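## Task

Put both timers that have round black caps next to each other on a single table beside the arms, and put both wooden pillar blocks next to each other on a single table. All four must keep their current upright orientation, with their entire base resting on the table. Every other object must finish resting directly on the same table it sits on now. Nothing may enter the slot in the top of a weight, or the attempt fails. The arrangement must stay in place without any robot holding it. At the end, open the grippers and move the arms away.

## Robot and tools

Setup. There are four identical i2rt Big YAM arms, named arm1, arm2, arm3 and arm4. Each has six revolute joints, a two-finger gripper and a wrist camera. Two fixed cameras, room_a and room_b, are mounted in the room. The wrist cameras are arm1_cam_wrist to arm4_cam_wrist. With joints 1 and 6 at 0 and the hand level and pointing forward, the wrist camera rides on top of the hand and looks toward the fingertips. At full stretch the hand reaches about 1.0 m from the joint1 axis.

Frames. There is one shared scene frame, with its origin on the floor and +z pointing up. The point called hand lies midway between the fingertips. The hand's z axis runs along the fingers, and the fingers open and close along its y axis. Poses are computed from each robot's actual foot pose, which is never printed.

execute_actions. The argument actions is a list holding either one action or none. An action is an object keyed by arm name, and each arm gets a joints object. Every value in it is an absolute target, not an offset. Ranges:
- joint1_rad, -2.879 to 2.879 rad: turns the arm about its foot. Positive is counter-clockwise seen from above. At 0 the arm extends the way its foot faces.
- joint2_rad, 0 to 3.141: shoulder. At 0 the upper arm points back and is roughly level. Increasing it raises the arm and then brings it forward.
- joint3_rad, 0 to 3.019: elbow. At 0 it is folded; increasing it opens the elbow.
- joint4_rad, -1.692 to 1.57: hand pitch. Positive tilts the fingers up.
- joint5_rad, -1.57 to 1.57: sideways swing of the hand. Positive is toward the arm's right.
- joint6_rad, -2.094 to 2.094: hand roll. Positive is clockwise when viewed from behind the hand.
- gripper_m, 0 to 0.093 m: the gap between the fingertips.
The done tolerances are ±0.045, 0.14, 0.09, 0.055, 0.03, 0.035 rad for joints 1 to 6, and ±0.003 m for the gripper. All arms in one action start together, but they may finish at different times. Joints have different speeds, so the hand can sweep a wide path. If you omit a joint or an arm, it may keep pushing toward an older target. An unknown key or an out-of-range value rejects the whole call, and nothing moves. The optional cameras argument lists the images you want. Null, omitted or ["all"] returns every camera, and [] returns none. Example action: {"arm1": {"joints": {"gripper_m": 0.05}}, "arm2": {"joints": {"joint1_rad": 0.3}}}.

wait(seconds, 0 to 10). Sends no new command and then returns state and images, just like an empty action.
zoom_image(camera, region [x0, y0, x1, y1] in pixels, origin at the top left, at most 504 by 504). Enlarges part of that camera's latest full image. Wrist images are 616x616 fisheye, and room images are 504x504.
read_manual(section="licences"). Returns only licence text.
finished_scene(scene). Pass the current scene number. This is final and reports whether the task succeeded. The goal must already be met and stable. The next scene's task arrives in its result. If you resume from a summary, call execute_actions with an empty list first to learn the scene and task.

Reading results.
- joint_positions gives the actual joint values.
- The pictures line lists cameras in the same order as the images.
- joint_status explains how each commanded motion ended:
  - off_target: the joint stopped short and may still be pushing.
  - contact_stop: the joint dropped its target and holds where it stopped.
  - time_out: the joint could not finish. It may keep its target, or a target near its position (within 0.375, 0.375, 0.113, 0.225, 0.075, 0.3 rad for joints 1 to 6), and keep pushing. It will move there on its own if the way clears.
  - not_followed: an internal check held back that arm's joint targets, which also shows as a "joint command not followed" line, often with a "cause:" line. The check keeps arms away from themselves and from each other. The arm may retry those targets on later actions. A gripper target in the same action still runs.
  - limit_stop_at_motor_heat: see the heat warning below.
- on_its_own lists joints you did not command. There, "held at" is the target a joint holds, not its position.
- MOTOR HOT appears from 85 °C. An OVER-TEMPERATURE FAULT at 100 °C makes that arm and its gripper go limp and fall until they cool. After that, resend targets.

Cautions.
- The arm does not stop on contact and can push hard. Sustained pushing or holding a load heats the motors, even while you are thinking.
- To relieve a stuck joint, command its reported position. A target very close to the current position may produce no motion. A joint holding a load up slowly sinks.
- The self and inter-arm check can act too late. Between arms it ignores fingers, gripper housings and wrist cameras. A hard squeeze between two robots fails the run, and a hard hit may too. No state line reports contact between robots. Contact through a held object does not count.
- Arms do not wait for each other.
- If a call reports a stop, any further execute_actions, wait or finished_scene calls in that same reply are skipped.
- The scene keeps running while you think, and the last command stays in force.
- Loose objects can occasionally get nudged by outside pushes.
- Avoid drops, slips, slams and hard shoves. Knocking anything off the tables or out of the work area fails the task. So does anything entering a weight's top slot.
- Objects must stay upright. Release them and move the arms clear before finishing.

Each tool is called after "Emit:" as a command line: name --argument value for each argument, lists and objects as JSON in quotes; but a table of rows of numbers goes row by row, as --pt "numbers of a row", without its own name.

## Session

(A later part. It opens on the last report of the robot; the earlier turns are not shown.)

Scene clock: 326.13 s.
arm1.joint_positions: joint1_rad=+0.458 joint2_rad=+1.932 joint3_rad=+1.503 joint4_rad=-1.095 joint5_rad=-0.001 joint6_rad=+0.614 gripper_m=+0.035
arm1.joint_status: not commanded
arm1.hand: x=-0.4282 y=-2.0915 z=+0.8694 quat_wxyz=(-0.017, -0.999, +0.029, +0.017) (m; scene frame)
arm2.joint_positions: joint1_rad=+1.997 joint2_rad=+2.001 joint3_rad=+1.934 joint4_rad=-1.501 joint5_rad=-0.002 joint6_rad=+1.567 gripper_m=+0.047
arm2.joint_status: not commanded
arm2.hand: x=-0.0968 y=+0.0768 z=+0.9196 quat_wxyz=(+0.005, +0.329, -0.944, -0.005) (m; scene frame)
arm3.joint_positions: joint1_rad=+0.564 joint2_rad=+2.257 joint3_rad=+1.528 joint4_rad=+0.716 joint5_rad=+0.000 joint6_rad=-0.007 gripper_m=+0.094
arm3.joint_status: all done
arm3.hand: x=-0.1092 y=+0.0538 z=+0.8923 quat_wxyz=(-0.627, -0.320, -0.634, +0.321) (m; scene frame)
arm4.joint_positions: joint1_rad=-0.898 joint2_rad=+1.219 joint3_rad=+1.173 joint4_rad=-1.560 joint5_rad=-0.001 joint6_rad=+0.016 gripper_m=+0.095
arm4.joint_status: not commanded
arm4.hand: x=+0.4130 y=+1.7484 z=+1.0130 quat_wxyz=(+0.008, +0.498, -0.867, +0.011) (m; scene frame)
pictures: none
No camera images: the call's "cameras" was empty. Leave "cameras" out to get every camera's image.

Emit:
execute_actions --actions '[{"arm3":{"joints":{"gripper_m":0.03}},"arm1":{"joints":{"joint1_rad":-1.845,"joint2_rad":1.885,"joint3_rad":1.69,"joint4_rad":-1.35,"joint6_rad":1.58}},"arm4":{"joints":{"joint1_rad":1.897,"joint2_rad":1.0,"joint3_rad":1.2,"joint4_rad":-1.69,"joint6_rad":1.57}}}]' --cameras '["arm2_cam_wrist","arm3_cam_wrist"]'

Scene clock: 345.83 s.
arm1.joint_positions: joint1_rad=-1.848 joint2_rad=+1.908 joint3_rad=+1.664 joint4_rad=-1.334 joint5_rad=+0.001 joint6_rad=+1.573 gripper_m=+0.035
arm1.joint_status: all done
arm1.hand: x=+0.1658 y=-1.2153 z=+0.9350 quat_wxyz=(+0.002, +0.090, +0.996, -0.008) (m; scene frame)
arm2.joint_positions: joint1_rad=+1.997 joint2_rad=+2.001 joint3_rad=+1.934 joint4_rad=-1.501 joint5_rad=-0.003 joint6_rad=+1.572 gripper_m=+0.047
arm2.joint_status: not commanded
arm2.hand: x=-0.0970 y=+0.0767 z=+0.9196 quat_wxyz=(+0.005, +0.327, -0.945, -0.005) (m; scene frame)
arm3.joint_positions: joint1_rad=+0.564 joint2_rad=+2.257 joint3_rad=+1.528 joint4_rad=+0.716 joint5_rad=-0.001 joint6_rad=-0.001 gripper_m=+0.045
arm3.joint_status: gripper_m off_target (ended at +0.045, target +0.030)
arm3.hand: x=-0.1089 y=+0.0540 z=+0.8923 quat_wxyz=(-0.629, -0.321, -0.633, +0.318) (m; scene frame)
arm4.joint_positions: joint1_rad=+1.891 joint2_rad=+1.001 joint3_rad=+1.173 joint4_rad=-1.681 joint5_rad=-0.001 joint6_rad=+1.554 gripper_m=+0.095
arm4.joint_status: all done
arm4.hand: x=+0.0490 y=+1.2894 z=+1.0662 quat_wxyz=(+0.024, +0.911, -0.411, -0.007) (m; scene frame)
pictures: arm2_cam_wrist, arm3_cam_wrist
Images, in order (width x height): arm2_cam_wrist 616x616, arm3_cam_wrist 616x616.

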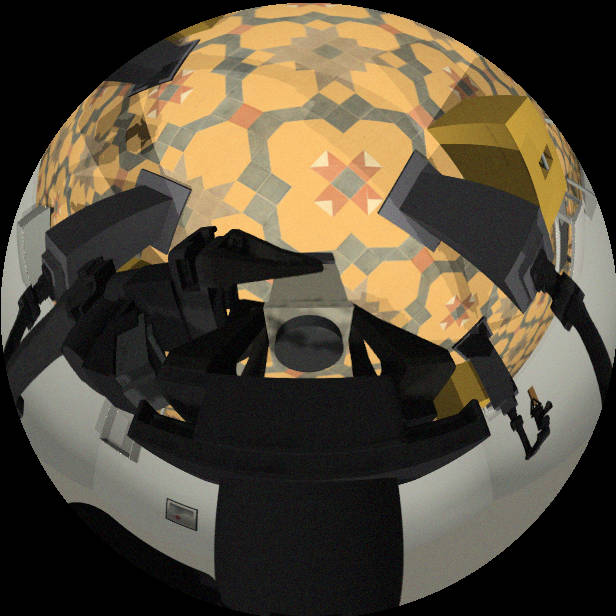

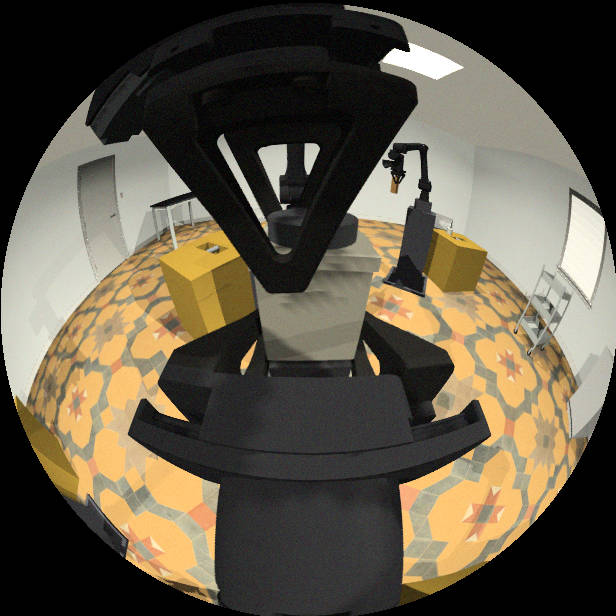

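Emit:
execute_actions --actions '[{"arm2":{"joints":{"gripper_m":0.062}}}]' --cameras '[]'

Emit:
execute_actions --actions '[{"arm2":{"joints":{"joint2_rad":1.85,"joint4_rad":-1.62}}}]' --cameras '["arm3_cam_wrist"]'

Scene clock: 354.57 s.
arm1.joint_positions: joint1_rad=-1.848 joint2_rad=+1.908 joint3_rad=+1.664 joint4_rad=-1.334 joint5_rad=+0.001 joint6_rad=+1.573 gripper_m=+0.035
arm1.joint_status: not commanded
arm1.hand: x=+0.1658 y=-1.2153 z=+0.9350 quat_wxyz=(+0.002, +0.090, +0.996, -0.008) (m; scene frame)
arm2.joint_positions: joint1_rad=+1.997 joint2_rad=+1.991 joint3_rad=+1.934 joint4_rad=-1.501 joint5_rad=-0.002 joint6_rad=+1.572 gripper_m=+0.062
arm2.joint_status: all done
arm2.hand: x=-0.0966 y=+0.0763 z=+0.9256 quat_wxyz=(+0.007, +0.327, -0.945, -0.009) (m; scene frame)
arm3.joint_positions: joint1_rad=+0.564 joint2_rad=+2.266 joint3_rad=+1.528 joint4_rad=+0.711 joint5_rad=-0.001 joint6_rad=-0.001 gripper_m=+0.045
arm3.joint_status: not commanded
arm3.hand: x=-0.1090 y=+0.0541 z=+0.8840 quat_wxyz=(-0.624, -0.323, -0.637, +0.316) (m; scene frame)
arm4.joint_positions: joint1_rad=+1.891 joint2_rad=+1.001 joint3_rad=+1.173 joint4_rad=-1.681 joint5_rad=-0.001 joint6_rad=+1.554 gripper_m=+0.095
arm4.joint_status: not commanded
arm4.hand: x=+0.0490 y=+1.2894 z=+1.0662 quat_wxyz=(+0.024, +0.911, -0.411, -0.007) (m; scene frame)
pictures: none
No camera images: the call's "cameras" was empty. Leave "cameras" out to get every camera's image.

Scene clock: 355.77 s.
arm1.joint_positions: joint1_rad=-1.848 joint2_rad=+1.908 joint3_rad=+1.664 joint4_rad=-1.334 joint5_rad=+0.001 joint6_rad=+1.573 gripper_m=+0.035
arm1.joint_status: not commanded
arm1.hand: x=+0.1658 y=-1.2153 z=+0.9350 quat_wxyz=(+0.002, +0.090, +0.996, -0.008) (m; scene frame)
arm2.joint_positions: joint1_rad=+1.997 joint2_rad=+1.833 joint3_rad=+1.934 joint4_rad=-1.613 joint5_rad=-0.002 joint6_rad=+1.572 gripper_m=+0.062
arm2.joint_status: all done
arm2.hand: x=-0.0693 y=+0.0425 z=+1.0157 quat_wxyz=(+0.014, +0.327, -0.945, -0.031) (m; scene frame)
arm3.joint_positions: joint1_rad=+0.564 joint2_rad=+2.266 joint3_rad=+1.528 joint4_rad=+0.711 joint5_rad=-0.001 joint6_rad=-0.001 gripper_m=+0.045
arm3.joint_status: not commanded
arm3.hand: x=-0.1090 y=+0.0541 z=+0.8840 quat_wxyz=(-0.624, -0.323, -0.637, +0.316) (m; scene frame)
arm4.joint_positions: joint1_rad=+1.891 joint2_rad=+1.001 joint3_rad=+1.173 joint4_rad=-1.681 joint5_rad=-0.001 joint6_rad=+1.554 gripper_m=+0.095
arm4.joint_status: not commanded
arm4.hand: x=+0.0490 y=+1.2894 z=+1.0662 quat_wxyz=(+0.024, +0.911, -0.411, -0.007) (m; scene frame)
pictures: arm3_cam_wrist
Images, in order (width x height): arm3_cam_wrist 616x616.

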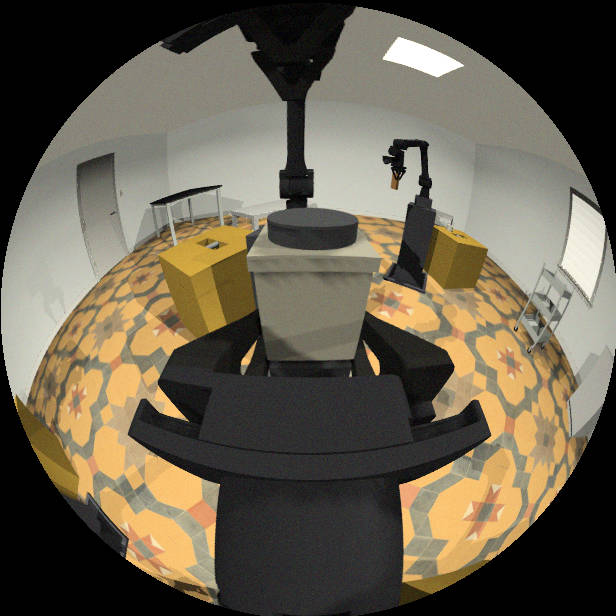

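Emit:
execute_actions --actions '[{"arm2":{"joints":{"joint1_rad":-1.985,"joint2_rad":1.2,"joint3_rad":1.3,"joint4_rad":-1.3,"joint6_rad":0,"gripper_m":0.093}},"arm3":{"joints":{"joint1_rad":2.196,"joint2_rad":1.995,"joint3_rad":1.03,"joint4_rad":0.985}}}]' --cameras '[]'

Scene clock: 388.10 s.
arm1.joint_positions: joint1_rad=-1.848 joint2_rad=+1.908 joint3_rad=+1.664 joint4_rad=-1.334 joint5_rad=+0.001 joint6_rad=+1.573 gripper_m=+0.035
arm1.joint_status: not commanded
arm1.hand: x=+0.1658 y=-1.2153 z=+0.9350 quat_wxyz=(+0.002, +0.090, +0.996, -0.008) (m; scene frame)
arm2.joint_positions: joint1_rad=-1.984 joint2_rad=+1.203 joint3_rad=+1.300 joint4_rad=-1.306 joint5_rad=+0.001 joint6_rad=+0.014 gripper_m=+0.093
arm2.joint_status: all done
arm2.hand: x=+0.2180 y=-0.8234 z=+1.0529 quat_wxyz=(-0.112, -0.757, -0.629, +0.139) (m; scene frame)
arm3.joint_positions: joint1_rad=+2.205 joint2_rad=+2.018 joint3_rad=+1.032 joint4_rad=+0.960 joint5_rad=-0.002 joint6_rad=-0.001 gripper_m=+0.044
arm3.joint_status: all done
arm3.hand: x=-0.0700 y=+1.1905 z=+0.8830 quat_wxyz=(-0.656, +0.249, -0.671, -0.238) (m; scene frame)
arm4.joint_positions: joint1_rad=+1.891 joint2_rad=+1.001 joint3_rad=+1.173 joint4_rad=-1.681 joint5_rad=-0.001 joint6_rad=+1.554 gripper_m=+0.095
arm4.joint_status: not commanded
arm4.hand: x=+0.0490 y=+1.2894 z=+1.0662 quat_wxyz=(+0.024, +0.911, -0.411, -0.007) (m; scene frame)
pictures: none
No camera images: the call's "cameras" was empty. Leave "cameras" out to get every camera's image.

Emit:
execute_actions --actions '[{"arm2":{"joints":{"joint2_rad":1.915,"joint3_rad":0.99,"joint4_rad":0.955}},"arm4":{"joints":{"joint1_rad":1.91,"joint2_rad":1.415,"joint3_rad":1.355,"joint4_rad":-1.46,"gripper_m":0.075}}}]' --cameras '["arm2_cam_wrist","arm3_cam_wrist","arm4_cam_wrist"]'

Scene clock: 403.20 s.
arm1.joint_positions: joint1_rad=-1.848 joint2_rad=+1.908 joint3_rad=+1.664 joint4_rad=-1.334 joint5_rad=+0.001 joint6_rad=+1.573 gripper_m=+0.035
arm1.joint_status: not commanded
arm1.hand: x=+0.1658 y=-1.2153 z=+0.9350 quat_wxyz=(+0.002, +0.090, +0.996, -0.008) (m; scene frame)
arm2.joint_positions: joint1_rad=-1.984 joint2_rad=+1.913 joint3_rad=+0.971 joint4_rad=+0.938 joint5_rad=+0.001 joint6_rad=+0.013 gripper_m=+0.093
arm2.joint_status: all done
arm2.hand: x=+0.1706 y=-1.0863 z=+0.8909 quat_wxyz=(-0.454, -0.544, -0.456, +0.539) (m; scene frame)
arm3.joint_positions: joint1_rad=+2.205 joint2_rad=+2.018 joint3_rad=+1.032 joint4_rad=+0.960 joint5_rad=-0.002 joint6_rad=-0.001 gripper_m=+0.044
arm3.joint_status: not commanded
arm3.hand: x=-0.0700 y=+1.1905 z=+0.8830 quat_wxyz=(-0.656, +0.249, -0.671, -0.238) (m; scene frame)
arm4.joint_positions: joint1_rad=+1.897 joint2_rad=+1.434 joint3_rad=+1.331 joint4_rad=-1.468 joint5_rad=-0.001 joint6_rad=+1.555 gripper_m=+0.075
arm4.joint_status: all done
arm4.hand: x=-0.0631 y=+1.1895 z=+0.9879 quat_wxyz=(-0.004, +0.913, -0.409, +0.007) (m; scene frame)
pictures: arm2_cam_wrist, arm3_cam_wrist, arm4_cam_wrist
Images, in order (width x height): arm2_cam_wrist 616x616, arm3_cam_wrist 616x616, arm4_cam_wrist 616x616.

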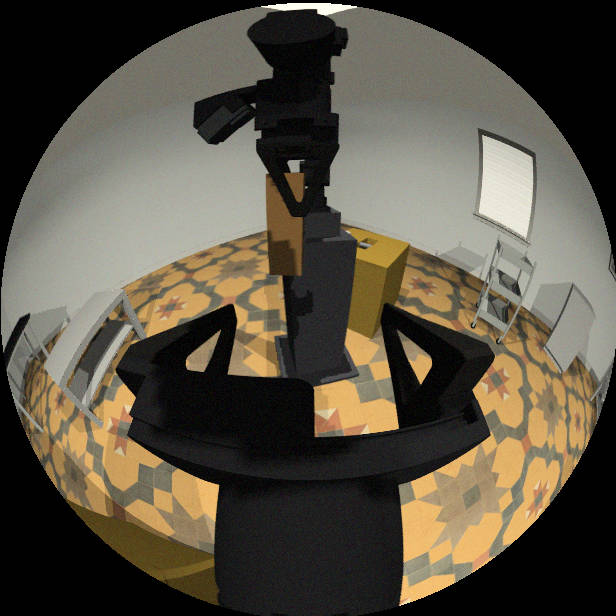

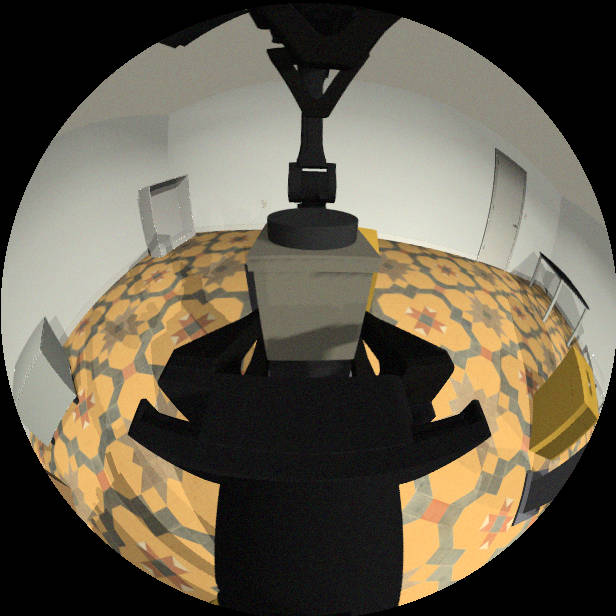

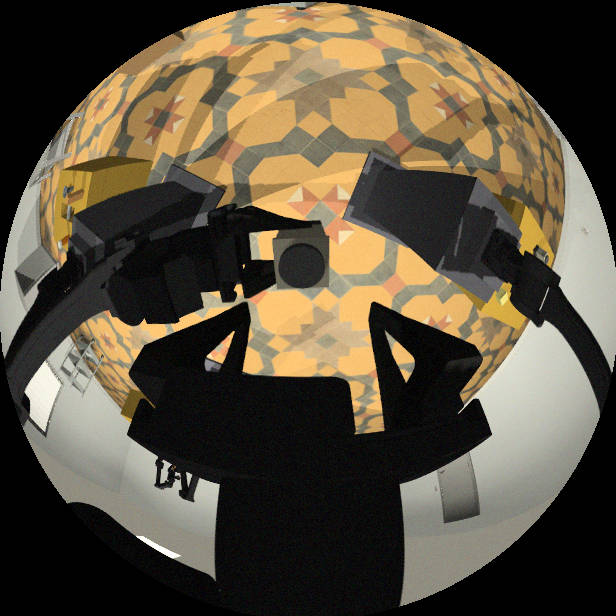

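Emit:
execute_actions --actions '[{"arm2":{"joints":{"joint1_rad":-1.945,"joint2_rad":2.125,"joint3_rad":1.41,"joint4_rad":0.735}},"arm4":{"joints":{"joint2_rad":1.47,"joint3_rad":1.175,"joint4_rad":-1.24,"gripper_m":0.072}}}]' --cameras '["arm1_cam_wrist","arm2_cam_wrist","arm3_cam_wrist","arm4_cam_wrist"]'

Scene clock: 429.13 s.
arm1.joint_positions: joint1_rad=-1.848 joint2_rad=+1.908 joint3_rad=+1.664 joint4_rad=-1.334 joint5_rad=+0.001 joint6_rad=+1.573 gripper_m=+0.035
arm1.joint_status: not commanded
arm1.hand: x=+0.1658 y=-1.2153 z=+0.9350 quat_wxyz=(+0.002, +0.090, +0.996, -0.008) (m; scene frame)
arm2.joint_positions: joint1_rad=-1.949 joint2_rad=+2.122 joint3_rad=+1.381 joint4_rad=+0.740 joint5_rad=+0.001 joint6_rad=+0.013 gripper_m=+0.093
arm2.joint_status: all done
arm2.hand: x=+0.1771 y=-1.2109 z=+0.8951 quat_wxyz=(-0.464, -0.535, -0.464, +0.531) (m; scene frame)
arm3.joint_positions: joint1_rad=+2.205 joint2_rad=+2.018 joint3_rad=+1.032 joint4_rad=+0.960 joint5_rad=-0.002 joint6_rad=-0.001 gripper_m=+0.044
arm3.joint_status: not commanded
arm3.hand: x=-0.0700 y=+1.1905 z=+0.8830 quat_wxyz=(-0.656, +0.249, -0.671, -0.238) (m; scene frame)
arm4.joint_positions: joint1_rad=+1.897 joint2_rad=+1.476 joint3_rad=+1.161 joint4_rad=-1.252 joint5_rad=-0.001 joint6_rad=+1.555 gripper_m=+0.072
arm4.joint_status: all done
arm4.hand: x=-0.0622 y=+1.1894 z=+0.9080 quat_wxyz=(-0.002, +0.913, -0.409, +0.006) (m; scene frame)
pictures: arm1_cam_wrist, arm2_cam_wrist, arm3_cam_wrist, arm4_cam_wrist
Images, in order (width x height): arm1_cam_wrist 616x616, arm2_cam_wrist 616x616, arm3_cam_wrist 616x616, arm4_cam_wrist 616x616.

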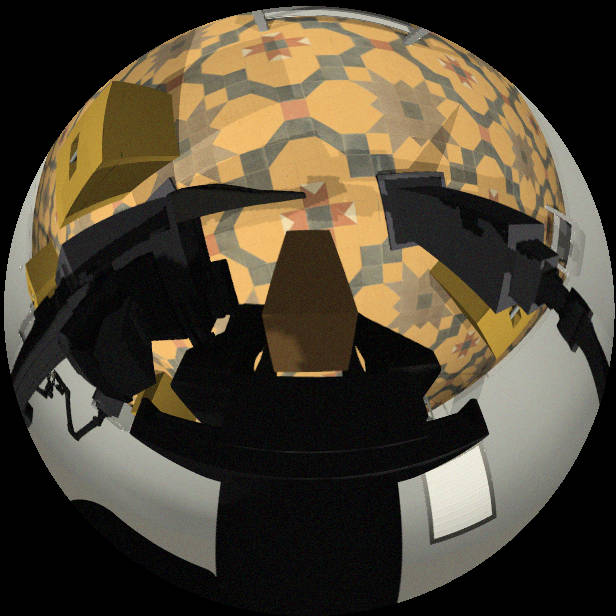

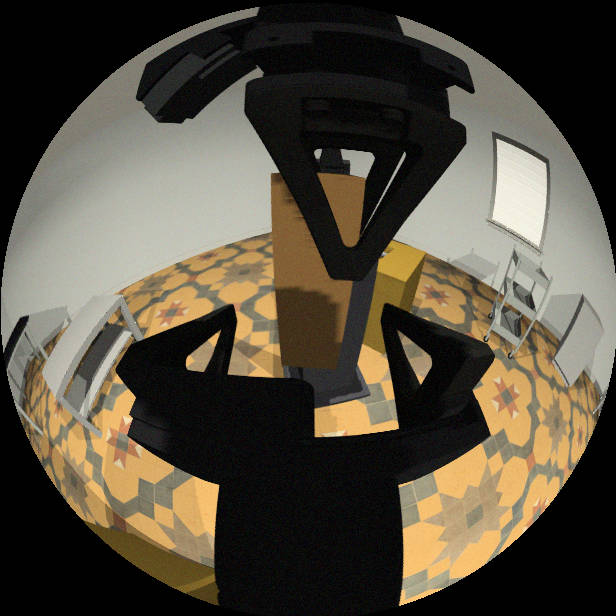

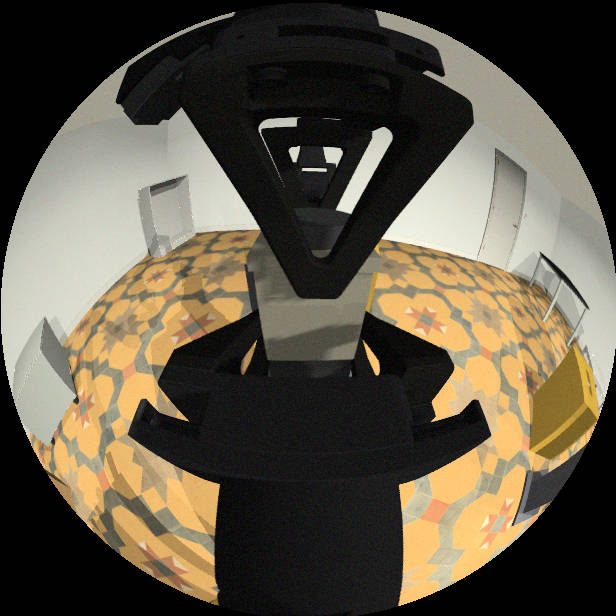

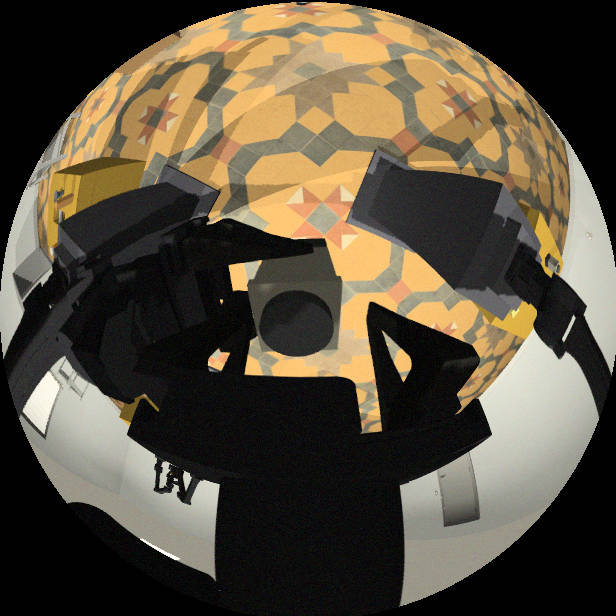

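Emit:
execute_actions --actions '[{"arm2":{"joints":{"gripper_m":0.02}},"arm4":{"joints":{"joint4_rad":-1.21}}}]' --cameras '[]'

Emit:
execute_actions --actions '[{"arm4":{"joints":{"gripper_m":0.03}}}]' --cameras '["arm2_cam_wrist","arm4_cam_wrist"]'

Scene clock: 449.23 s.
arm1.joint_positions: joint1_rad=-1.848 joint2_rad=+1.908 joint3_rad=+1.664 joint4_rad=-1.334 joint5_rad=+0.002 joint6_rad=+1.571 gripper_m=+0.035
arm1.joint_status: not commanded
arm1.hand: x=+0.1660 y=-1.2154 z=+0.9350 quat_wxyz=(+0.003, +0.089, +0.996, -0.008) (m; scene frame)
arm2.joint_positions: joint1_rad=-1.949 joint2_rad=+2.122 joint3_rad=+1.381 joint4_rad=+0.740 joint5_rad=+0.005 joint6_rad=+0.013 gripper_m=+0.035
arm2.joint_status: gripper_m off_target (ended at +0.035, target +0.020)
arm2.hand: x=+0.1763 y=-1.2108 z=+0.8951 quat_wxyz=(-0.463, -0.536, -0.463, +0.533) (m; scene frame)
arm3.joint_positions: joint1_rad=+2.205 joint2_rad=+2.018 joint3_rad=+1.032 joint4_rad=+0.960 joint5_rad=-0.002 joint6_rad=-0.001 gripper_m=+0.044
arm3.joint_status: not commanded
arm3.hand: x=-0.0700 y=+1.1905 z=+0.8830 quat_wxyz=(-0.656, +0.249, -0.671, -0.238) (m; scene frame)
arm4.joint_positions: joint1_rad=+1.897 joint2_rad=+1.476 joint3_rad=+1.161 joint4_rad=-1.222 joint5_rad=-0.001 joint6_rad=+1.555 gripper_m=+0.072
arm4.joint_status: all done
arm4.hand: x=-0.0678 y=+1.1847 z=+0.9081 quat_wxyz=(+0.011, +0.913, -0.409, -0.001) (m; scene frame)
pictures: none
No camera images: the call's "cameras" was empty. Leave "cameras" out to get every camera's image.

Scene clock: 449.80 s.
arm1.joint_positions: joint1_rad=-1.848 joint2_rad=+1.908 joint3_rad=+1.664 joint4_rad=-1.334 joint5_rad=+0.002 joint6_rad=+1.571 gripper_m=+0.035
arm1.joint_status: not commanded
arm1.hand: x=+0.1660 y=-1.2154 z=+0.9350 quat_wxyz=(+0.003, +0.089, +0.996, -0.008) (m; scene frame)
arm2.joint_positions: joint1_rad=-1.949 joint2_rad=+2.122 joint3_rad=+1.381 joint4_rad=+0.740 joint5_rad=+0.005 joint6_rad=+0.013 gripper_m=+0.035
arm2.joint_status: not commanded
arm2.hand: x=+0.1763 y=-1.2108 z=+0.8951 quat_wxyz=(-0.463, -0.536, -0.463, +0.533) (m; scene frame)
arm3.joint_positions: joint1_rad=+2.205 joint2_rad=+2.018 joint3_rad=+1.032 joint4_rad=+0.960 joint5_rad=-0.001 joint6_rad=-0.001 gripper_m=+0.044
arm3.joint_status: not commanded
arm3.hand: x=-0.0699 y=+1.1905 z=+0.8830 quat_wxyz=(-0.656, +0.249, -0.671, -0.238) (m; scene frame)
arm4.joint_positions: joint1_rad=+1.897 joint2_rad=+1.476 joint3_rad=+1.161 joint4_rad=-1.221 joint5_rad=-0.001 joint6_rad=+1.555 gripper_m=+0.047
arm4.joint_status: gripper_m off_target (ended at +0.047, target +0.030)
arm4.hand: x=-0.0679 y=+1.1845 z=+0.9081 quat_wxyz=(+0.012, +0.913, -0.409, -0.001) (m; scene frame)
pictures: arm2_cam_wrist, arm4_cam_wrist
Images, in order (width x height): arm2_cam_wrist 616x616, arm4_cam_wrist 616x616.

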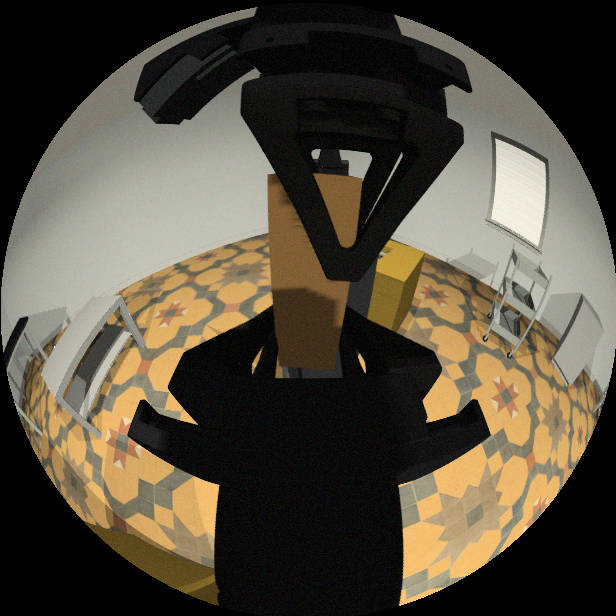

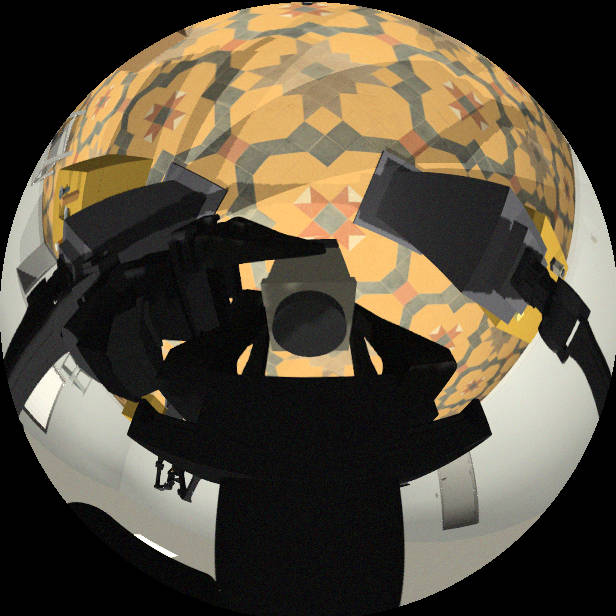

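Emit:
execute_actions --actions '[{"arm1":{"joints":{"gripper_m":0.052}},"arm3":{"joints":{"gripper_m":0.093}}}]' --cameras '[]'

Emit:
execute_actions --actions '[{"arm1":{"joints":{"joint2_rad":1.7,"joint4_rad":-1.5}},"arm4":{"joints":{"joint2_rad":1.38,"joint3_rad":1.40,"joint4_rad":-1.52}}}]' --cameras '["room_a","room_b"]'

Scene clock: 459.33 s.
arm1.joint_positions: joint1_rad=-1.848 joint2_rad=+1.908 joint3_rad=+1.664 joint4_rad=-1.334 joint5_rad=+0.002 joint6_rad=+1.573 gripper_m=+0.052
arm1.joint_status: all done
arm1.hand: x=+0.1660 y=-1.2154 z=+0.9350 quat_wxyz=(+0.003, +0.090, +0.996, -0.008) (m; scene frame)
arm2.joint_positions: joint1_rad=-1.949 joint2_rad=+2.122 joint3_rad=+1.381 joint4_rad=+0.738 joint5_rad=+0.002 joint6_rad=+0.013 gripper_m=+0.035
arm2.joint_status: not commanded
arm2.hand: x=+0.1769 y=-1.2109 z=+0.8948 quat_wxyz=(-0.463, -0.536, -0.464, +0.532) (m; scene frame)
arm3.joint_positions: joint1_rad=+2.205 joint2_rad=+2.008 joint3_rad=+1.032 joint4_rad=+0.960 joint5_rad=-0.001 joint6_rad=-0.001 gripper_m=+0.093
arm3.joint_status: all done
arm3.hand: x=-0.0699 y=+1.1906 z=+0.8903 quat_wxyz=(-0.660, +0.247, -0.668, -0.239) (m; scene frame)
arm4.joint_positions: joint1_rad=+1.897 joint2_rad=+1.476 joint3_rad=+1.161 joint4_rad=-1.221 joint5_rad=-0.001 joint6_rad=+1.555 gripper_m=+0.047
arm4.joint_status: not commanded
arm4.hand: x=-0.0679 y=+1.1845 z=+0.9081 quat_wxyz=(+0.012, +0.913, -0.409, -0.001) (m; scene frame)
pictures: none
No camera images: the call's "cameras" was empty. Leave "cameras" out to get every camera's image.

Scene clock: 461.37 s.
arm1.joint_positions: joint1_rad=-1.848 joint2_rad=+1.753 joint3_rad=+1.664 joint4_rad=-1.429 joint5_rad=+0.003 joint6_rad=+1.573 gripper_m=+0.052
arm1.joint_status: joint4_rad time_out (moved -0.094 of -0.166); the others done
arm1.on_its_own: joint4_rad reads -1.429 and still pushes toward -1.500 since a time_out
arm1.hand: x=+0.1606 y=-1.2435 z=+1.0193 quat_wxyz=(+0.006, +0.090, +0.996, +0.022) (m; scene frame)
arm2.joint_positions: joint1_rad=-1.952 joint2_rad=+2.074 joint3_rad=+1.449 joint4_rad=+0.743 joint5_rad=+0.005 joint6_rad=+0.012 gripper_m=+0.034
arm2.joint_status: not commanded
arm2.hand: x=+0.1732 y=-1.2229 z=+0.9702 quat_wxyz=(-0.489, -0.504, -0.435, +0.564) (m; scene frame)
arm3.joint_positions: joint1_rad=+2.205 joint2_rad=+2.008 joint3_rad=+1.032 joint4_rad=+0.960 joint5_rad=-0.001 joint6_rad=-0.001 gripper_m=+0.093
arm3.joint_status: not commanded
arm3.hand: x=-0.0699 y=+1.1906 z=+0.8903 quat_wxyz=(-0.660, +0.247, -0.668, -0.239) (m; scene frame)
arm4.joint_positions: joint1_rad=+1.897 joint2_rad=+1.377 joint3_rad=+1.365 joint4_rad=-1.511 joint5_rad=-0.001 joint6_rad=+1.555 gripper_m=+0.047
arm4.joint_status: all done
arm4.hand: x=-0.0575 y=+1.1947 z=+1.0234 quat_wxyz=(+0.018, +0.913, -0.409, -0.004) (m; scene frame)
pictures: room_a, room_b
Images, in order (width x height): room_a 504x504, room_b 504x504.

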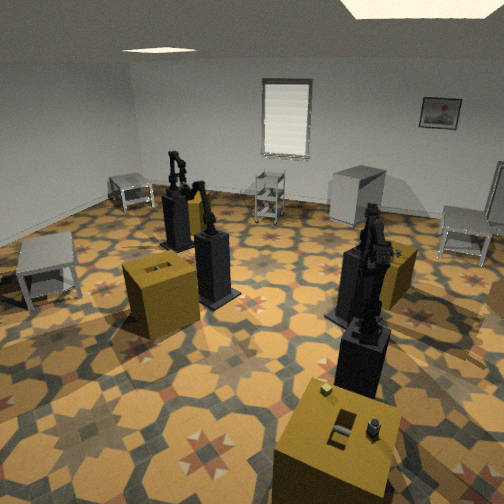

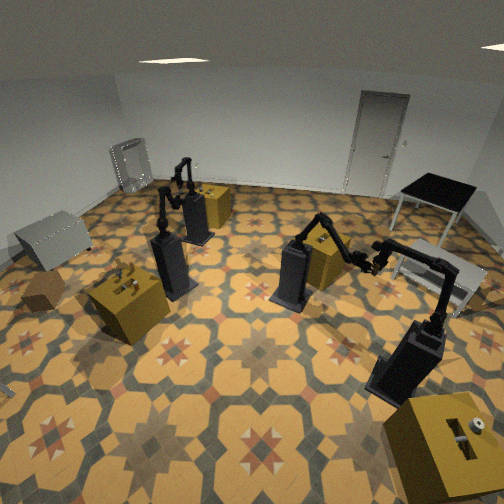

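Emit:
execute_actions --actions '[{"arm1":{"joints":{"joint4_rad":-1.38,"gripper_m":0.093}}}]' --cameras '["arm1_cam_wrist","arm2_cam_wrist"]'

Scene clock: 470.60 s.
arm1.joint_positions: joint1_rad=-1.848 joint2_rad=+1.715 joint3_rad=+1.664 joint4_rad=-1.398 joint5_rad=+0.003 joint6_rad=+1.573 gripper_m=+0.093
arm1.joint_status: all done
arm1.hand: x=+0.1612 y=-1.2391 z=+1.0400 quat_wxyz=(+0.009, +0.090, +0.994, +0.056) (m; scene frame)
arm2.joint_positions: joint1_rad=-1.952 joint2_rad=+2.130 joint3_rad=+1.397 joint4_rad=+0.734 joint5_rad=+0.002 joint6_rad=+0.012 gripper_m=+0.034
arm2.joint_status: not commanded
arm2.hand: x=+0.1745 y=-1.2150 z=+0.8963 quat_wxyz=(-0.463, -0.535, -0.463, +0.533) (m; scene frame)
arm3.joint_positions: joint1_rad=+2.205 joint2_rad=+2.008 joint3_rad=+1.032 joint4_rad=+0.960 joint5_rad=-0.001 joint6_rad=-0.001 gripper_m=+0.093
arm3.joint_status: not commanded
arm3.hand: x=-0.0699 y=+1.1906 z=+0.8903 quat_wxyz=(-0.660, +0.247, -0.668, -0.239) (m; scene frame)
arm4.joint_positions: joint1_rad=+1.897 joint2_rad=+1.377 joint3_rad=+1.365 joint4_rad=-1.511 joint5_rad=-0.001 joint6_rad=+1.555 gripper_m=+0.047
arm4.joint_status: not commanded
arm4.hand: x=-0.0575 y=+1.1947 z=+1.0234 quat_wxyz=(+0.018, +0.913, -0.409, -0.004) (m; scene frame)
pictures: arm1_cam_wrist, arm2_cam_wrist
Images, in order (width x height): arm1_cam_wrist 616x616, arm2_cam_wrist 616x616.

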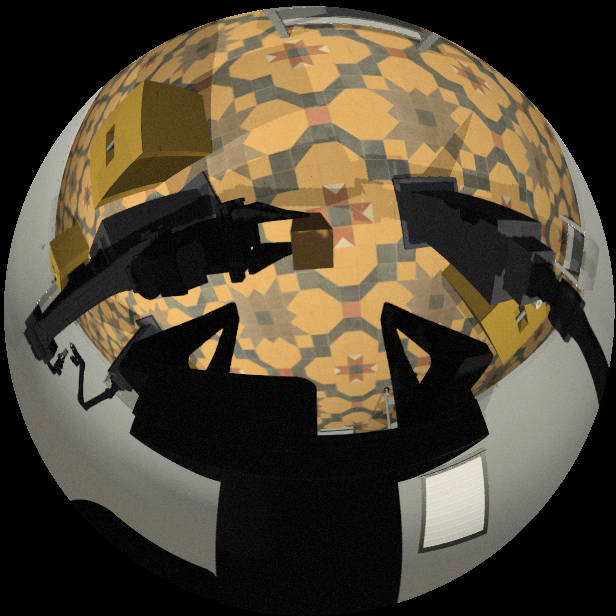

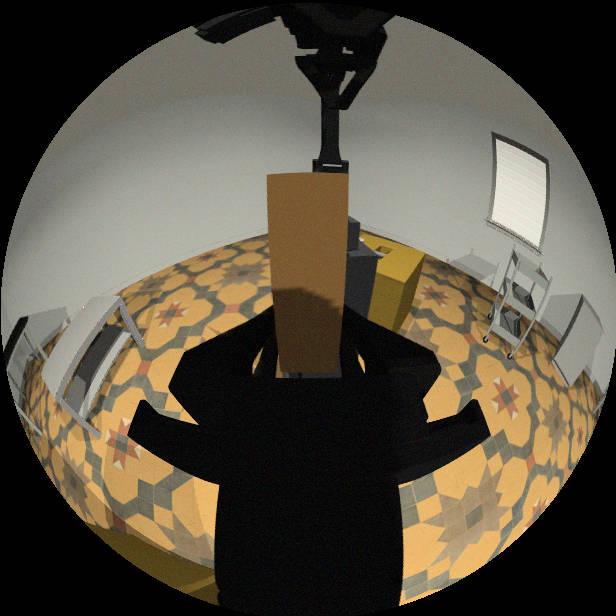

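Emit:
execute_actions --actions '[{"arm1":{"joints":{"joint2_rad":1.2,"joint3_rad":1.3,"joint4_rad":-1.5}},"arm2":{"joints":{"joint1_rad":1.985,"joint2_rad":2.185,"joint3_rad":1.535,"joint4_rad":0.68}},"arm3":{"joints":{"joint1_rad":0.585,"joint2_rad":1.2,"joint3_rad":1.4,"joint4_rad":-1.69,"joint6_rad":1.58}},"arm4":{"joints":{"joint1_rad":-1.10,"joint6_rad":0}}}]' --cameras '["room_a","room_b","arm4_cam_wrist"]'

Scene clock: 500.47 s.
arm1.joint_positions: joint1_rad=-1.848 joint2_rad=+1.179 joint3_rad=+1.299 joint4_rad=-1.488 joint5_rad=+0.003 joint6_rad=+1.574 gripper_m=+0.093
arm1.joint_status: all done
arm1.hand: x=+0.1280 y=-1.4215 z=+1.1208 quat_wxyz=(+0.012, +0.090, +0.991, +0.096) (m; scene frame)
arm2.joint_positions: joint1_rad=+1.988 joint2_rad=+2.183 joint3_rad=+1.512 joint4_rad=+0.682 joint5_rad=-0.002 joint6_rad=+0.011 gripper_m=+0.034
arm2.joint_status: all done
arm2.hand: x=-0.2251 y=+0.2520 z=+0.9125 quat_wxyz=(-0.309, +0.626, -0.313, -0.644) (m; scene frame)
arm3.joint_positions: joint1_rad=+0.586 joint2_rad=+1.208 joint3_rad=+1.392 joint4_rad=-1.674 joint5_rad=+0.003 joint6_rad=+1.571 gripper_m=+0.093
arm3.joint_status: all done
arm3.hand: x=-0.3990 y=+0.4619 z=+1.1001 quat_wxyz=(-0.041, -0.946, -0.321, -0.013) (m; scene frame)
arm4.joint_positions: joint1_rad=-1.102 joint2_rad=+1.388 joint3_rad=+1.365 joint4_rad=-1.511 joint5_rad=+0.000 joint6_rad=+0.016 gripper_m=+0.047
arm4.joint_status: all done
arm4.hand: x=+0.5218 y=+1.7722 z=+1.0289 quat_wxyz=(-0.024, +0.408, -0.913, -0.006) (m; scene frame)
pictures: arm4_cam_wrist, room_a, room_b
Images, in order (width x height): arm4_cam_wrist 616x616, room_a 504x504, room_b 504x504.

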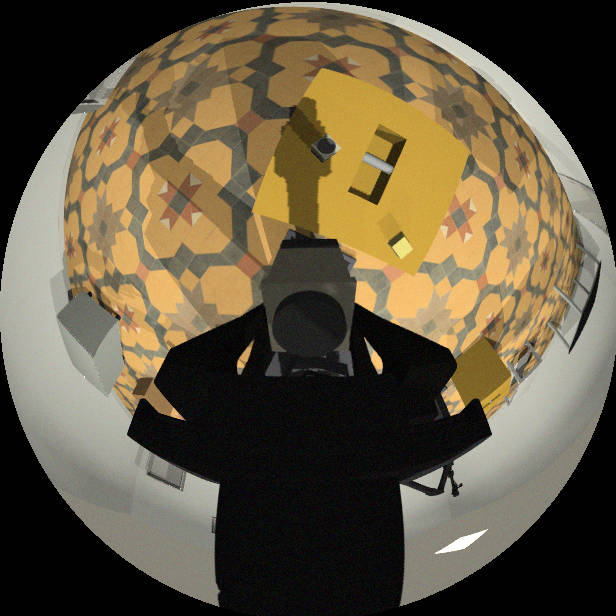

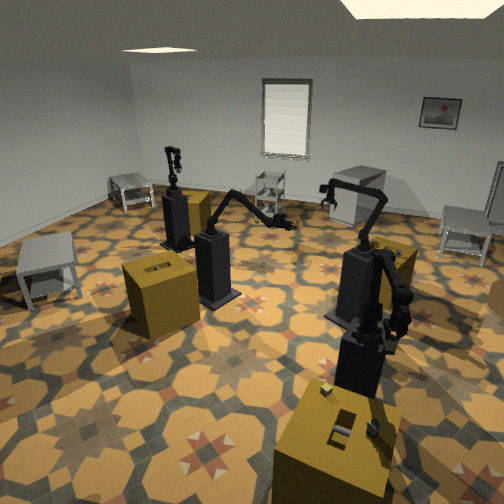

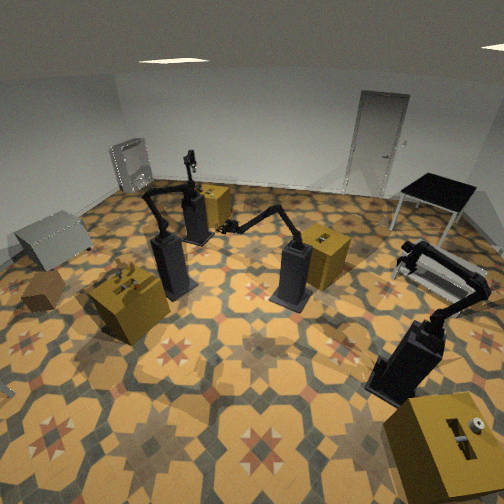

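Emit:
zoom_image --camera "room_a" --region '[260, 180, 340, 250]'

Emit:
zoom_image --camera "room_b" --region '[190, 195, 260, 255]'

Region (260, 180, 340, 250) of room_a's 504x504 image, scaled by 6.300, with more detail than that image has; it fills the top 441 rows of this view, and the rest is white.

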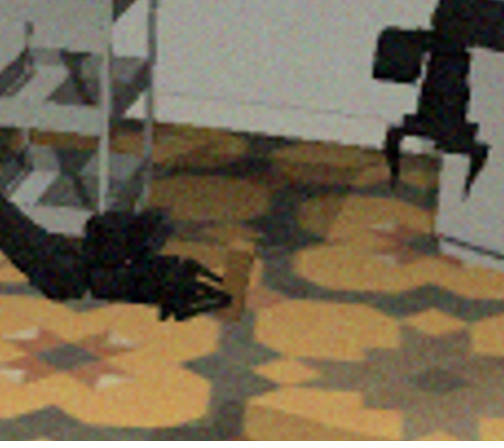

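Region (190, 195, 260, 255) of room_b's 504x504 image, scaled by 7.200, with more detail than that image has; it fills the top 432 rows of this view, and the rest is white.

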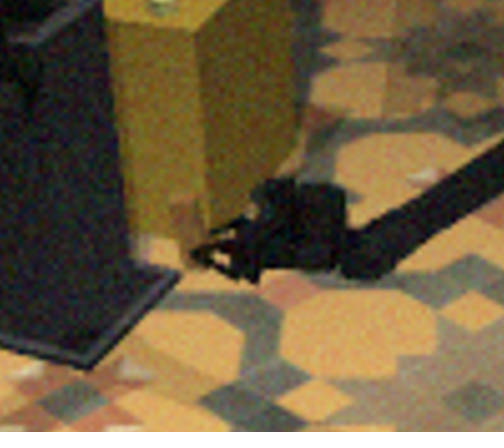

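Emit:
execute_actions --actions '[{"arm2":{"joints":{"joint2_rad":2.28,"joint4_rad":0.87}},"arm3":{"joints":{"joint2_rad":1.6,"joint3_rad":2.075}},"arm4":{"joints":{"joint2_rad":1.87,"joint3_rad":1.065,"joint4_rad":-0.725}}}]' --cameras '[]'

Emit:
execute_actions --actions '[{"arm3":{"joints":{"joint2_rad":1.98,"joint4_rad":-1.61,"gripper_m":0.07}}}]' --cameras '["arm2_cam_wrist","arm3_cam_wrist","arm4_cam_wrist","room_a"]'

Scene clock: 534.50 s.
arm1.joint_positions: joint1_rad=-1.848 joint2_rad=+1.179 joint3_rad=+1.299 joint4_rad=-1.488 joint5_rad=+0.003 joint6_rad=+1.574 gripper_m=+0.093
arm1.joint_status: not commanded
arm1.hand: x=+0.1280 y=-1.4215 z=+1.1208 quat_wxyz=(+0.012, +0.090, +0.991, +0.096) (m; scene frame)
arm2.joint_positions: joint1_rad=+1.988 joint2_rad=+2.289 joint3_rad=+1.512 joint4_rad=+0.848 joint5_rad=-0.002 joint6_rad=+0.011 gripper_m=+0.034
arm2.joint_status: all done
arm2.hand: x=-0.2253 y=+0.2520 z=+0.8670 quat_wxyz=(-0.318, +0.607, -0.303, -0.662) (m; scene frame)
arm3.joint_positions: joint1_rad=+0.586 joint2_rad=+1.592 joint3_rad=+2.030 joint4_rad=-1.682 joint5_rad=+0.003 joint6_rad=+1.572 gripper_m=+0.093
arm3.joint_status: all done
arm3.hand: x=-0.2922 y=+0.3220 z=+1.2044 quat_wxyz=(-0.157, -0.934, -0.316, -0.053) (m; scene frame)
arm4.joint_positions: joint1_rad=-1.102 joint2_rad=+1.897 joint3_rad=+1.033 joint4_rad=-0.737 joint5_rad=+0.000 joint6_rad=+0.016 gripper_m=+0.047
arm4.joint_status: all done
arm4.hand: x=+0.5512 y=+1.8013 z=+0.7000 quat_wxyz=(+0.006, +0.407, -0.913, +0.008) (m; scene frame)
pictures: none
No camera images: the call's "cameras" was empty. Leave "cameras" out to get every camera's image.

Scene clock: 536.03 s.
arm1.joint_positions: joint1_rad=-1.848 joint2_rad=+1.179 joint3_rad=+1.299 joint4_rad=-1.488 joint5_rad=+0.003 joint6_rad=+1.574 gripper_m=+0.093
arm1.joint_status: not commanded
arm1.hand: x=+0.1280 y=-1.4215 z=+1.1208 quat_wxyz=(+0.012, +0.090, +0.991, +0.096) (m; scene frame)
arm2.joint_positions: joint1_rad=+1.988 joint2_rad=+2.289 joint3_rad=+1.512 joint4_rad=+0.848 joint5_rad=-0.002 joint6_rad=+0.011 gripper_m=+0.034
arm2.joint_status: not commanded
arm2.hand: x=-0.2253 y=+0.2520 z=+0.8670 quat_wxyz=(-0.318, +0.607, -0.303, -0.662) (m; scene frame)
arm3.joint_positions: joint1_rad=+0.586 joint2_rad=+1.975 joint3_rad=+2.051 joint4_rad=-1.621 joint5_rad=+0.003 joint6_rad=+1.572 gripper_m=+0.070
arm3.joint_status: all done
arm3.hand: x=-0.2318 y=+0.2438 z=+1.0034 quat_wxyz=(-0.015, -0.947, -0.320, -0.005) (m; scene frame)
arm4.joint_positions: joint1_rad=-1.102 joint2_rad=+1.897 joint3_rad=+1.033 joint4_rad=-0.737 joint5_rad=+0.000 joint6_rad=+0.016 gripper_m=+0.047
arm4.joint_status: not commanded
arm4.hand: x=+0.5512 y=+1.8013 z=+0.7000 quat_wxyz=(+0.006, +0.407, -0.913, +0.008) (m; scene frame)
pictures: arm2_cam_wrist, arm3_cam_wrist, arm4_cam_wrist, room_a
Images, in order (width x height): arm2_cam_wrist 616x616, arm3_cam_wrist 616x616, arm4_cam_wrist 616x616, room_a 504x504.

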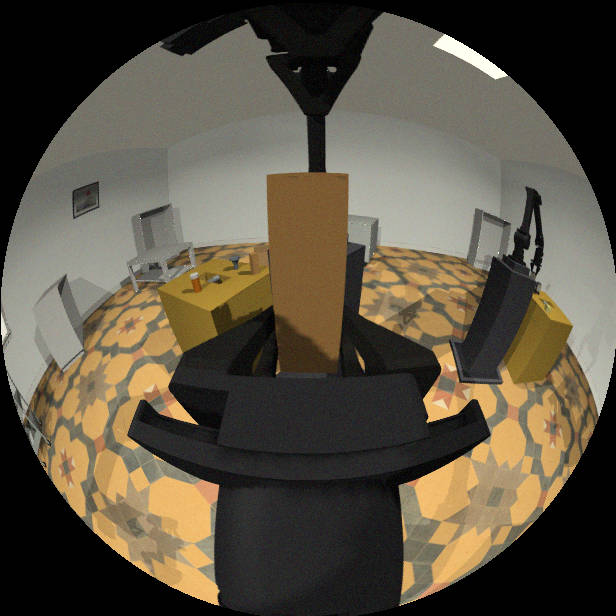

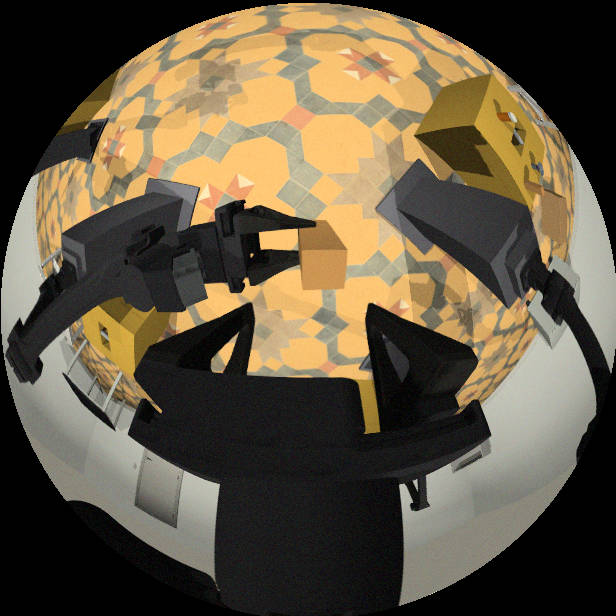

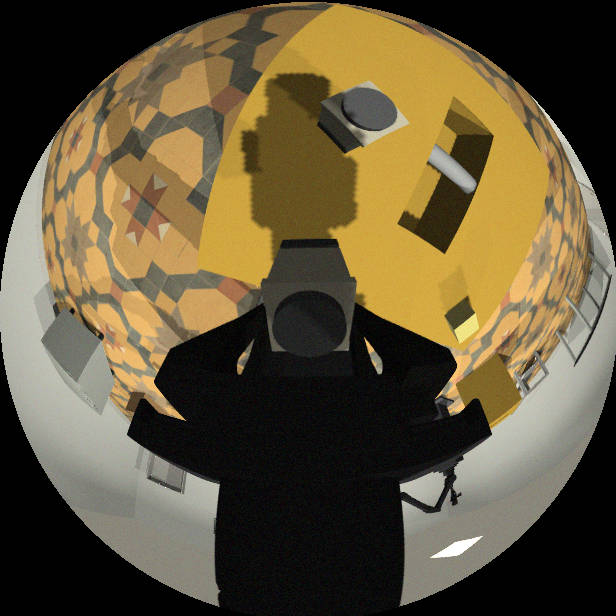

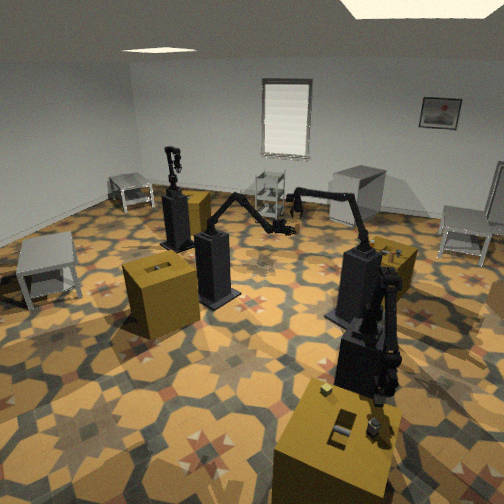

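Emit:
execute_actions --actions '[{"arm3":{"joints":{"joint3_rad":1.96,"joint4_rad":-1.545,"gripper_m":0.08}},"arm4":{"joints":{"joint2_rad":2.01,"joint3_rad":1.085,"joint4_rad":-0.585}}}]' --cameras '["arm3_cam_wrist","arm4_cam_wrist","room_a"]'

Scene clock: 566.80 s.
arm1.joint_positions: joint1_rad=-1.848 joint2_rad=+1.179 joint3_rad=+1.299 joint4_rad=-1.488 joint5_rad=+0.003 joint6_rad=+1.574 gripper_m=+0.093
arm1.joint_status: not commanded
arm1.hand: x=+0.1280 y=-1.4215 z=+1.1208 quat_wxyz=(+0.012, +0.090, +0.991, +0.096) (m; scene frame)
arm2.joint_positions: joint1_rad=+1.988 joint2_rad=+2.289 joint3_rad=+1.512 joint4_rad=+0.848 joint5_rad=-0.002 joint6_rad=+0.011 gripper_m=+0.034
arm2.joint_status: not commanded
arm2.hand: x=-0.2253 y=+0.2520 z=+0.8670 quat_wxyz=(-0.318, +0.607, -0.303, -0.662) (m; scene frame)
arm3.joint_positions: joint1_rad=+0.586 joint2_rad=+1.983 joint3_rad=+1.958 joint4_rad=-1.561 joint5_rad=+0.003 joint6_rad=+1.572 gripper_m=+0.080
arm3.joint_status: all done
arm3.hand: x=-0.2356 y=+0.2488 z=+0.9630 quat_wxyz=(+0.005, -0.947, -0.320, +0.002) (m; scene frame)
arm4.joint_positions: joint1_rad=-1.102 joint2_rad=+2.024 joint3_rad=+1.060 joint4_rad=-0.597 joint5_rad=+0.000 joint6_rad=+0.016 gripper_m=+0.047
arm4.joint_status: all done
arm4.hand: x=+0.5654 y=+1.8170 z=+0.6506 quat_wxyz=(-0.012, +0.408, -0.913, +0.000) (m; scene frame)
pictures: arm3_cam_wrist, arm4_cam_wrist, room_a
Images, in order (width x height): arm3_cam_wrist 616x616, arm4_cam_wrist 616x616, room_a 504x504.

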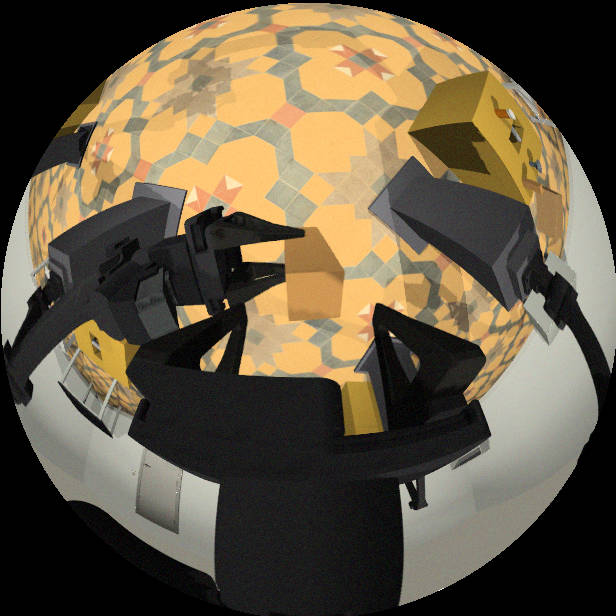

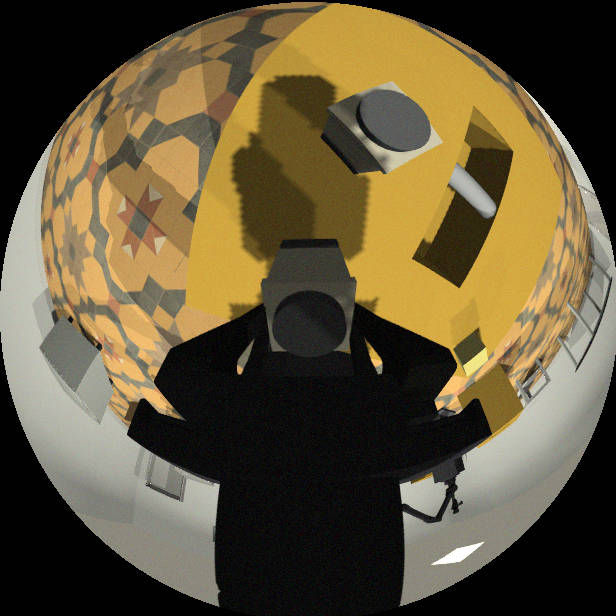

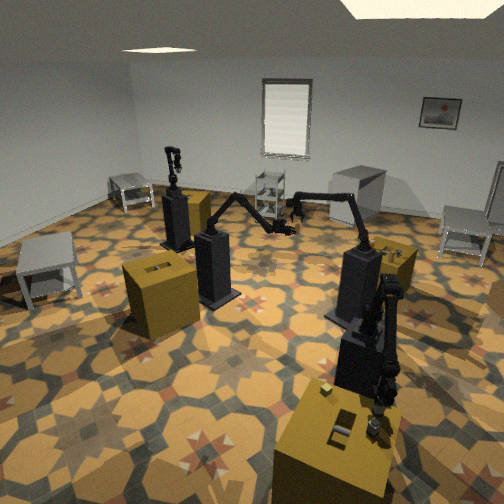

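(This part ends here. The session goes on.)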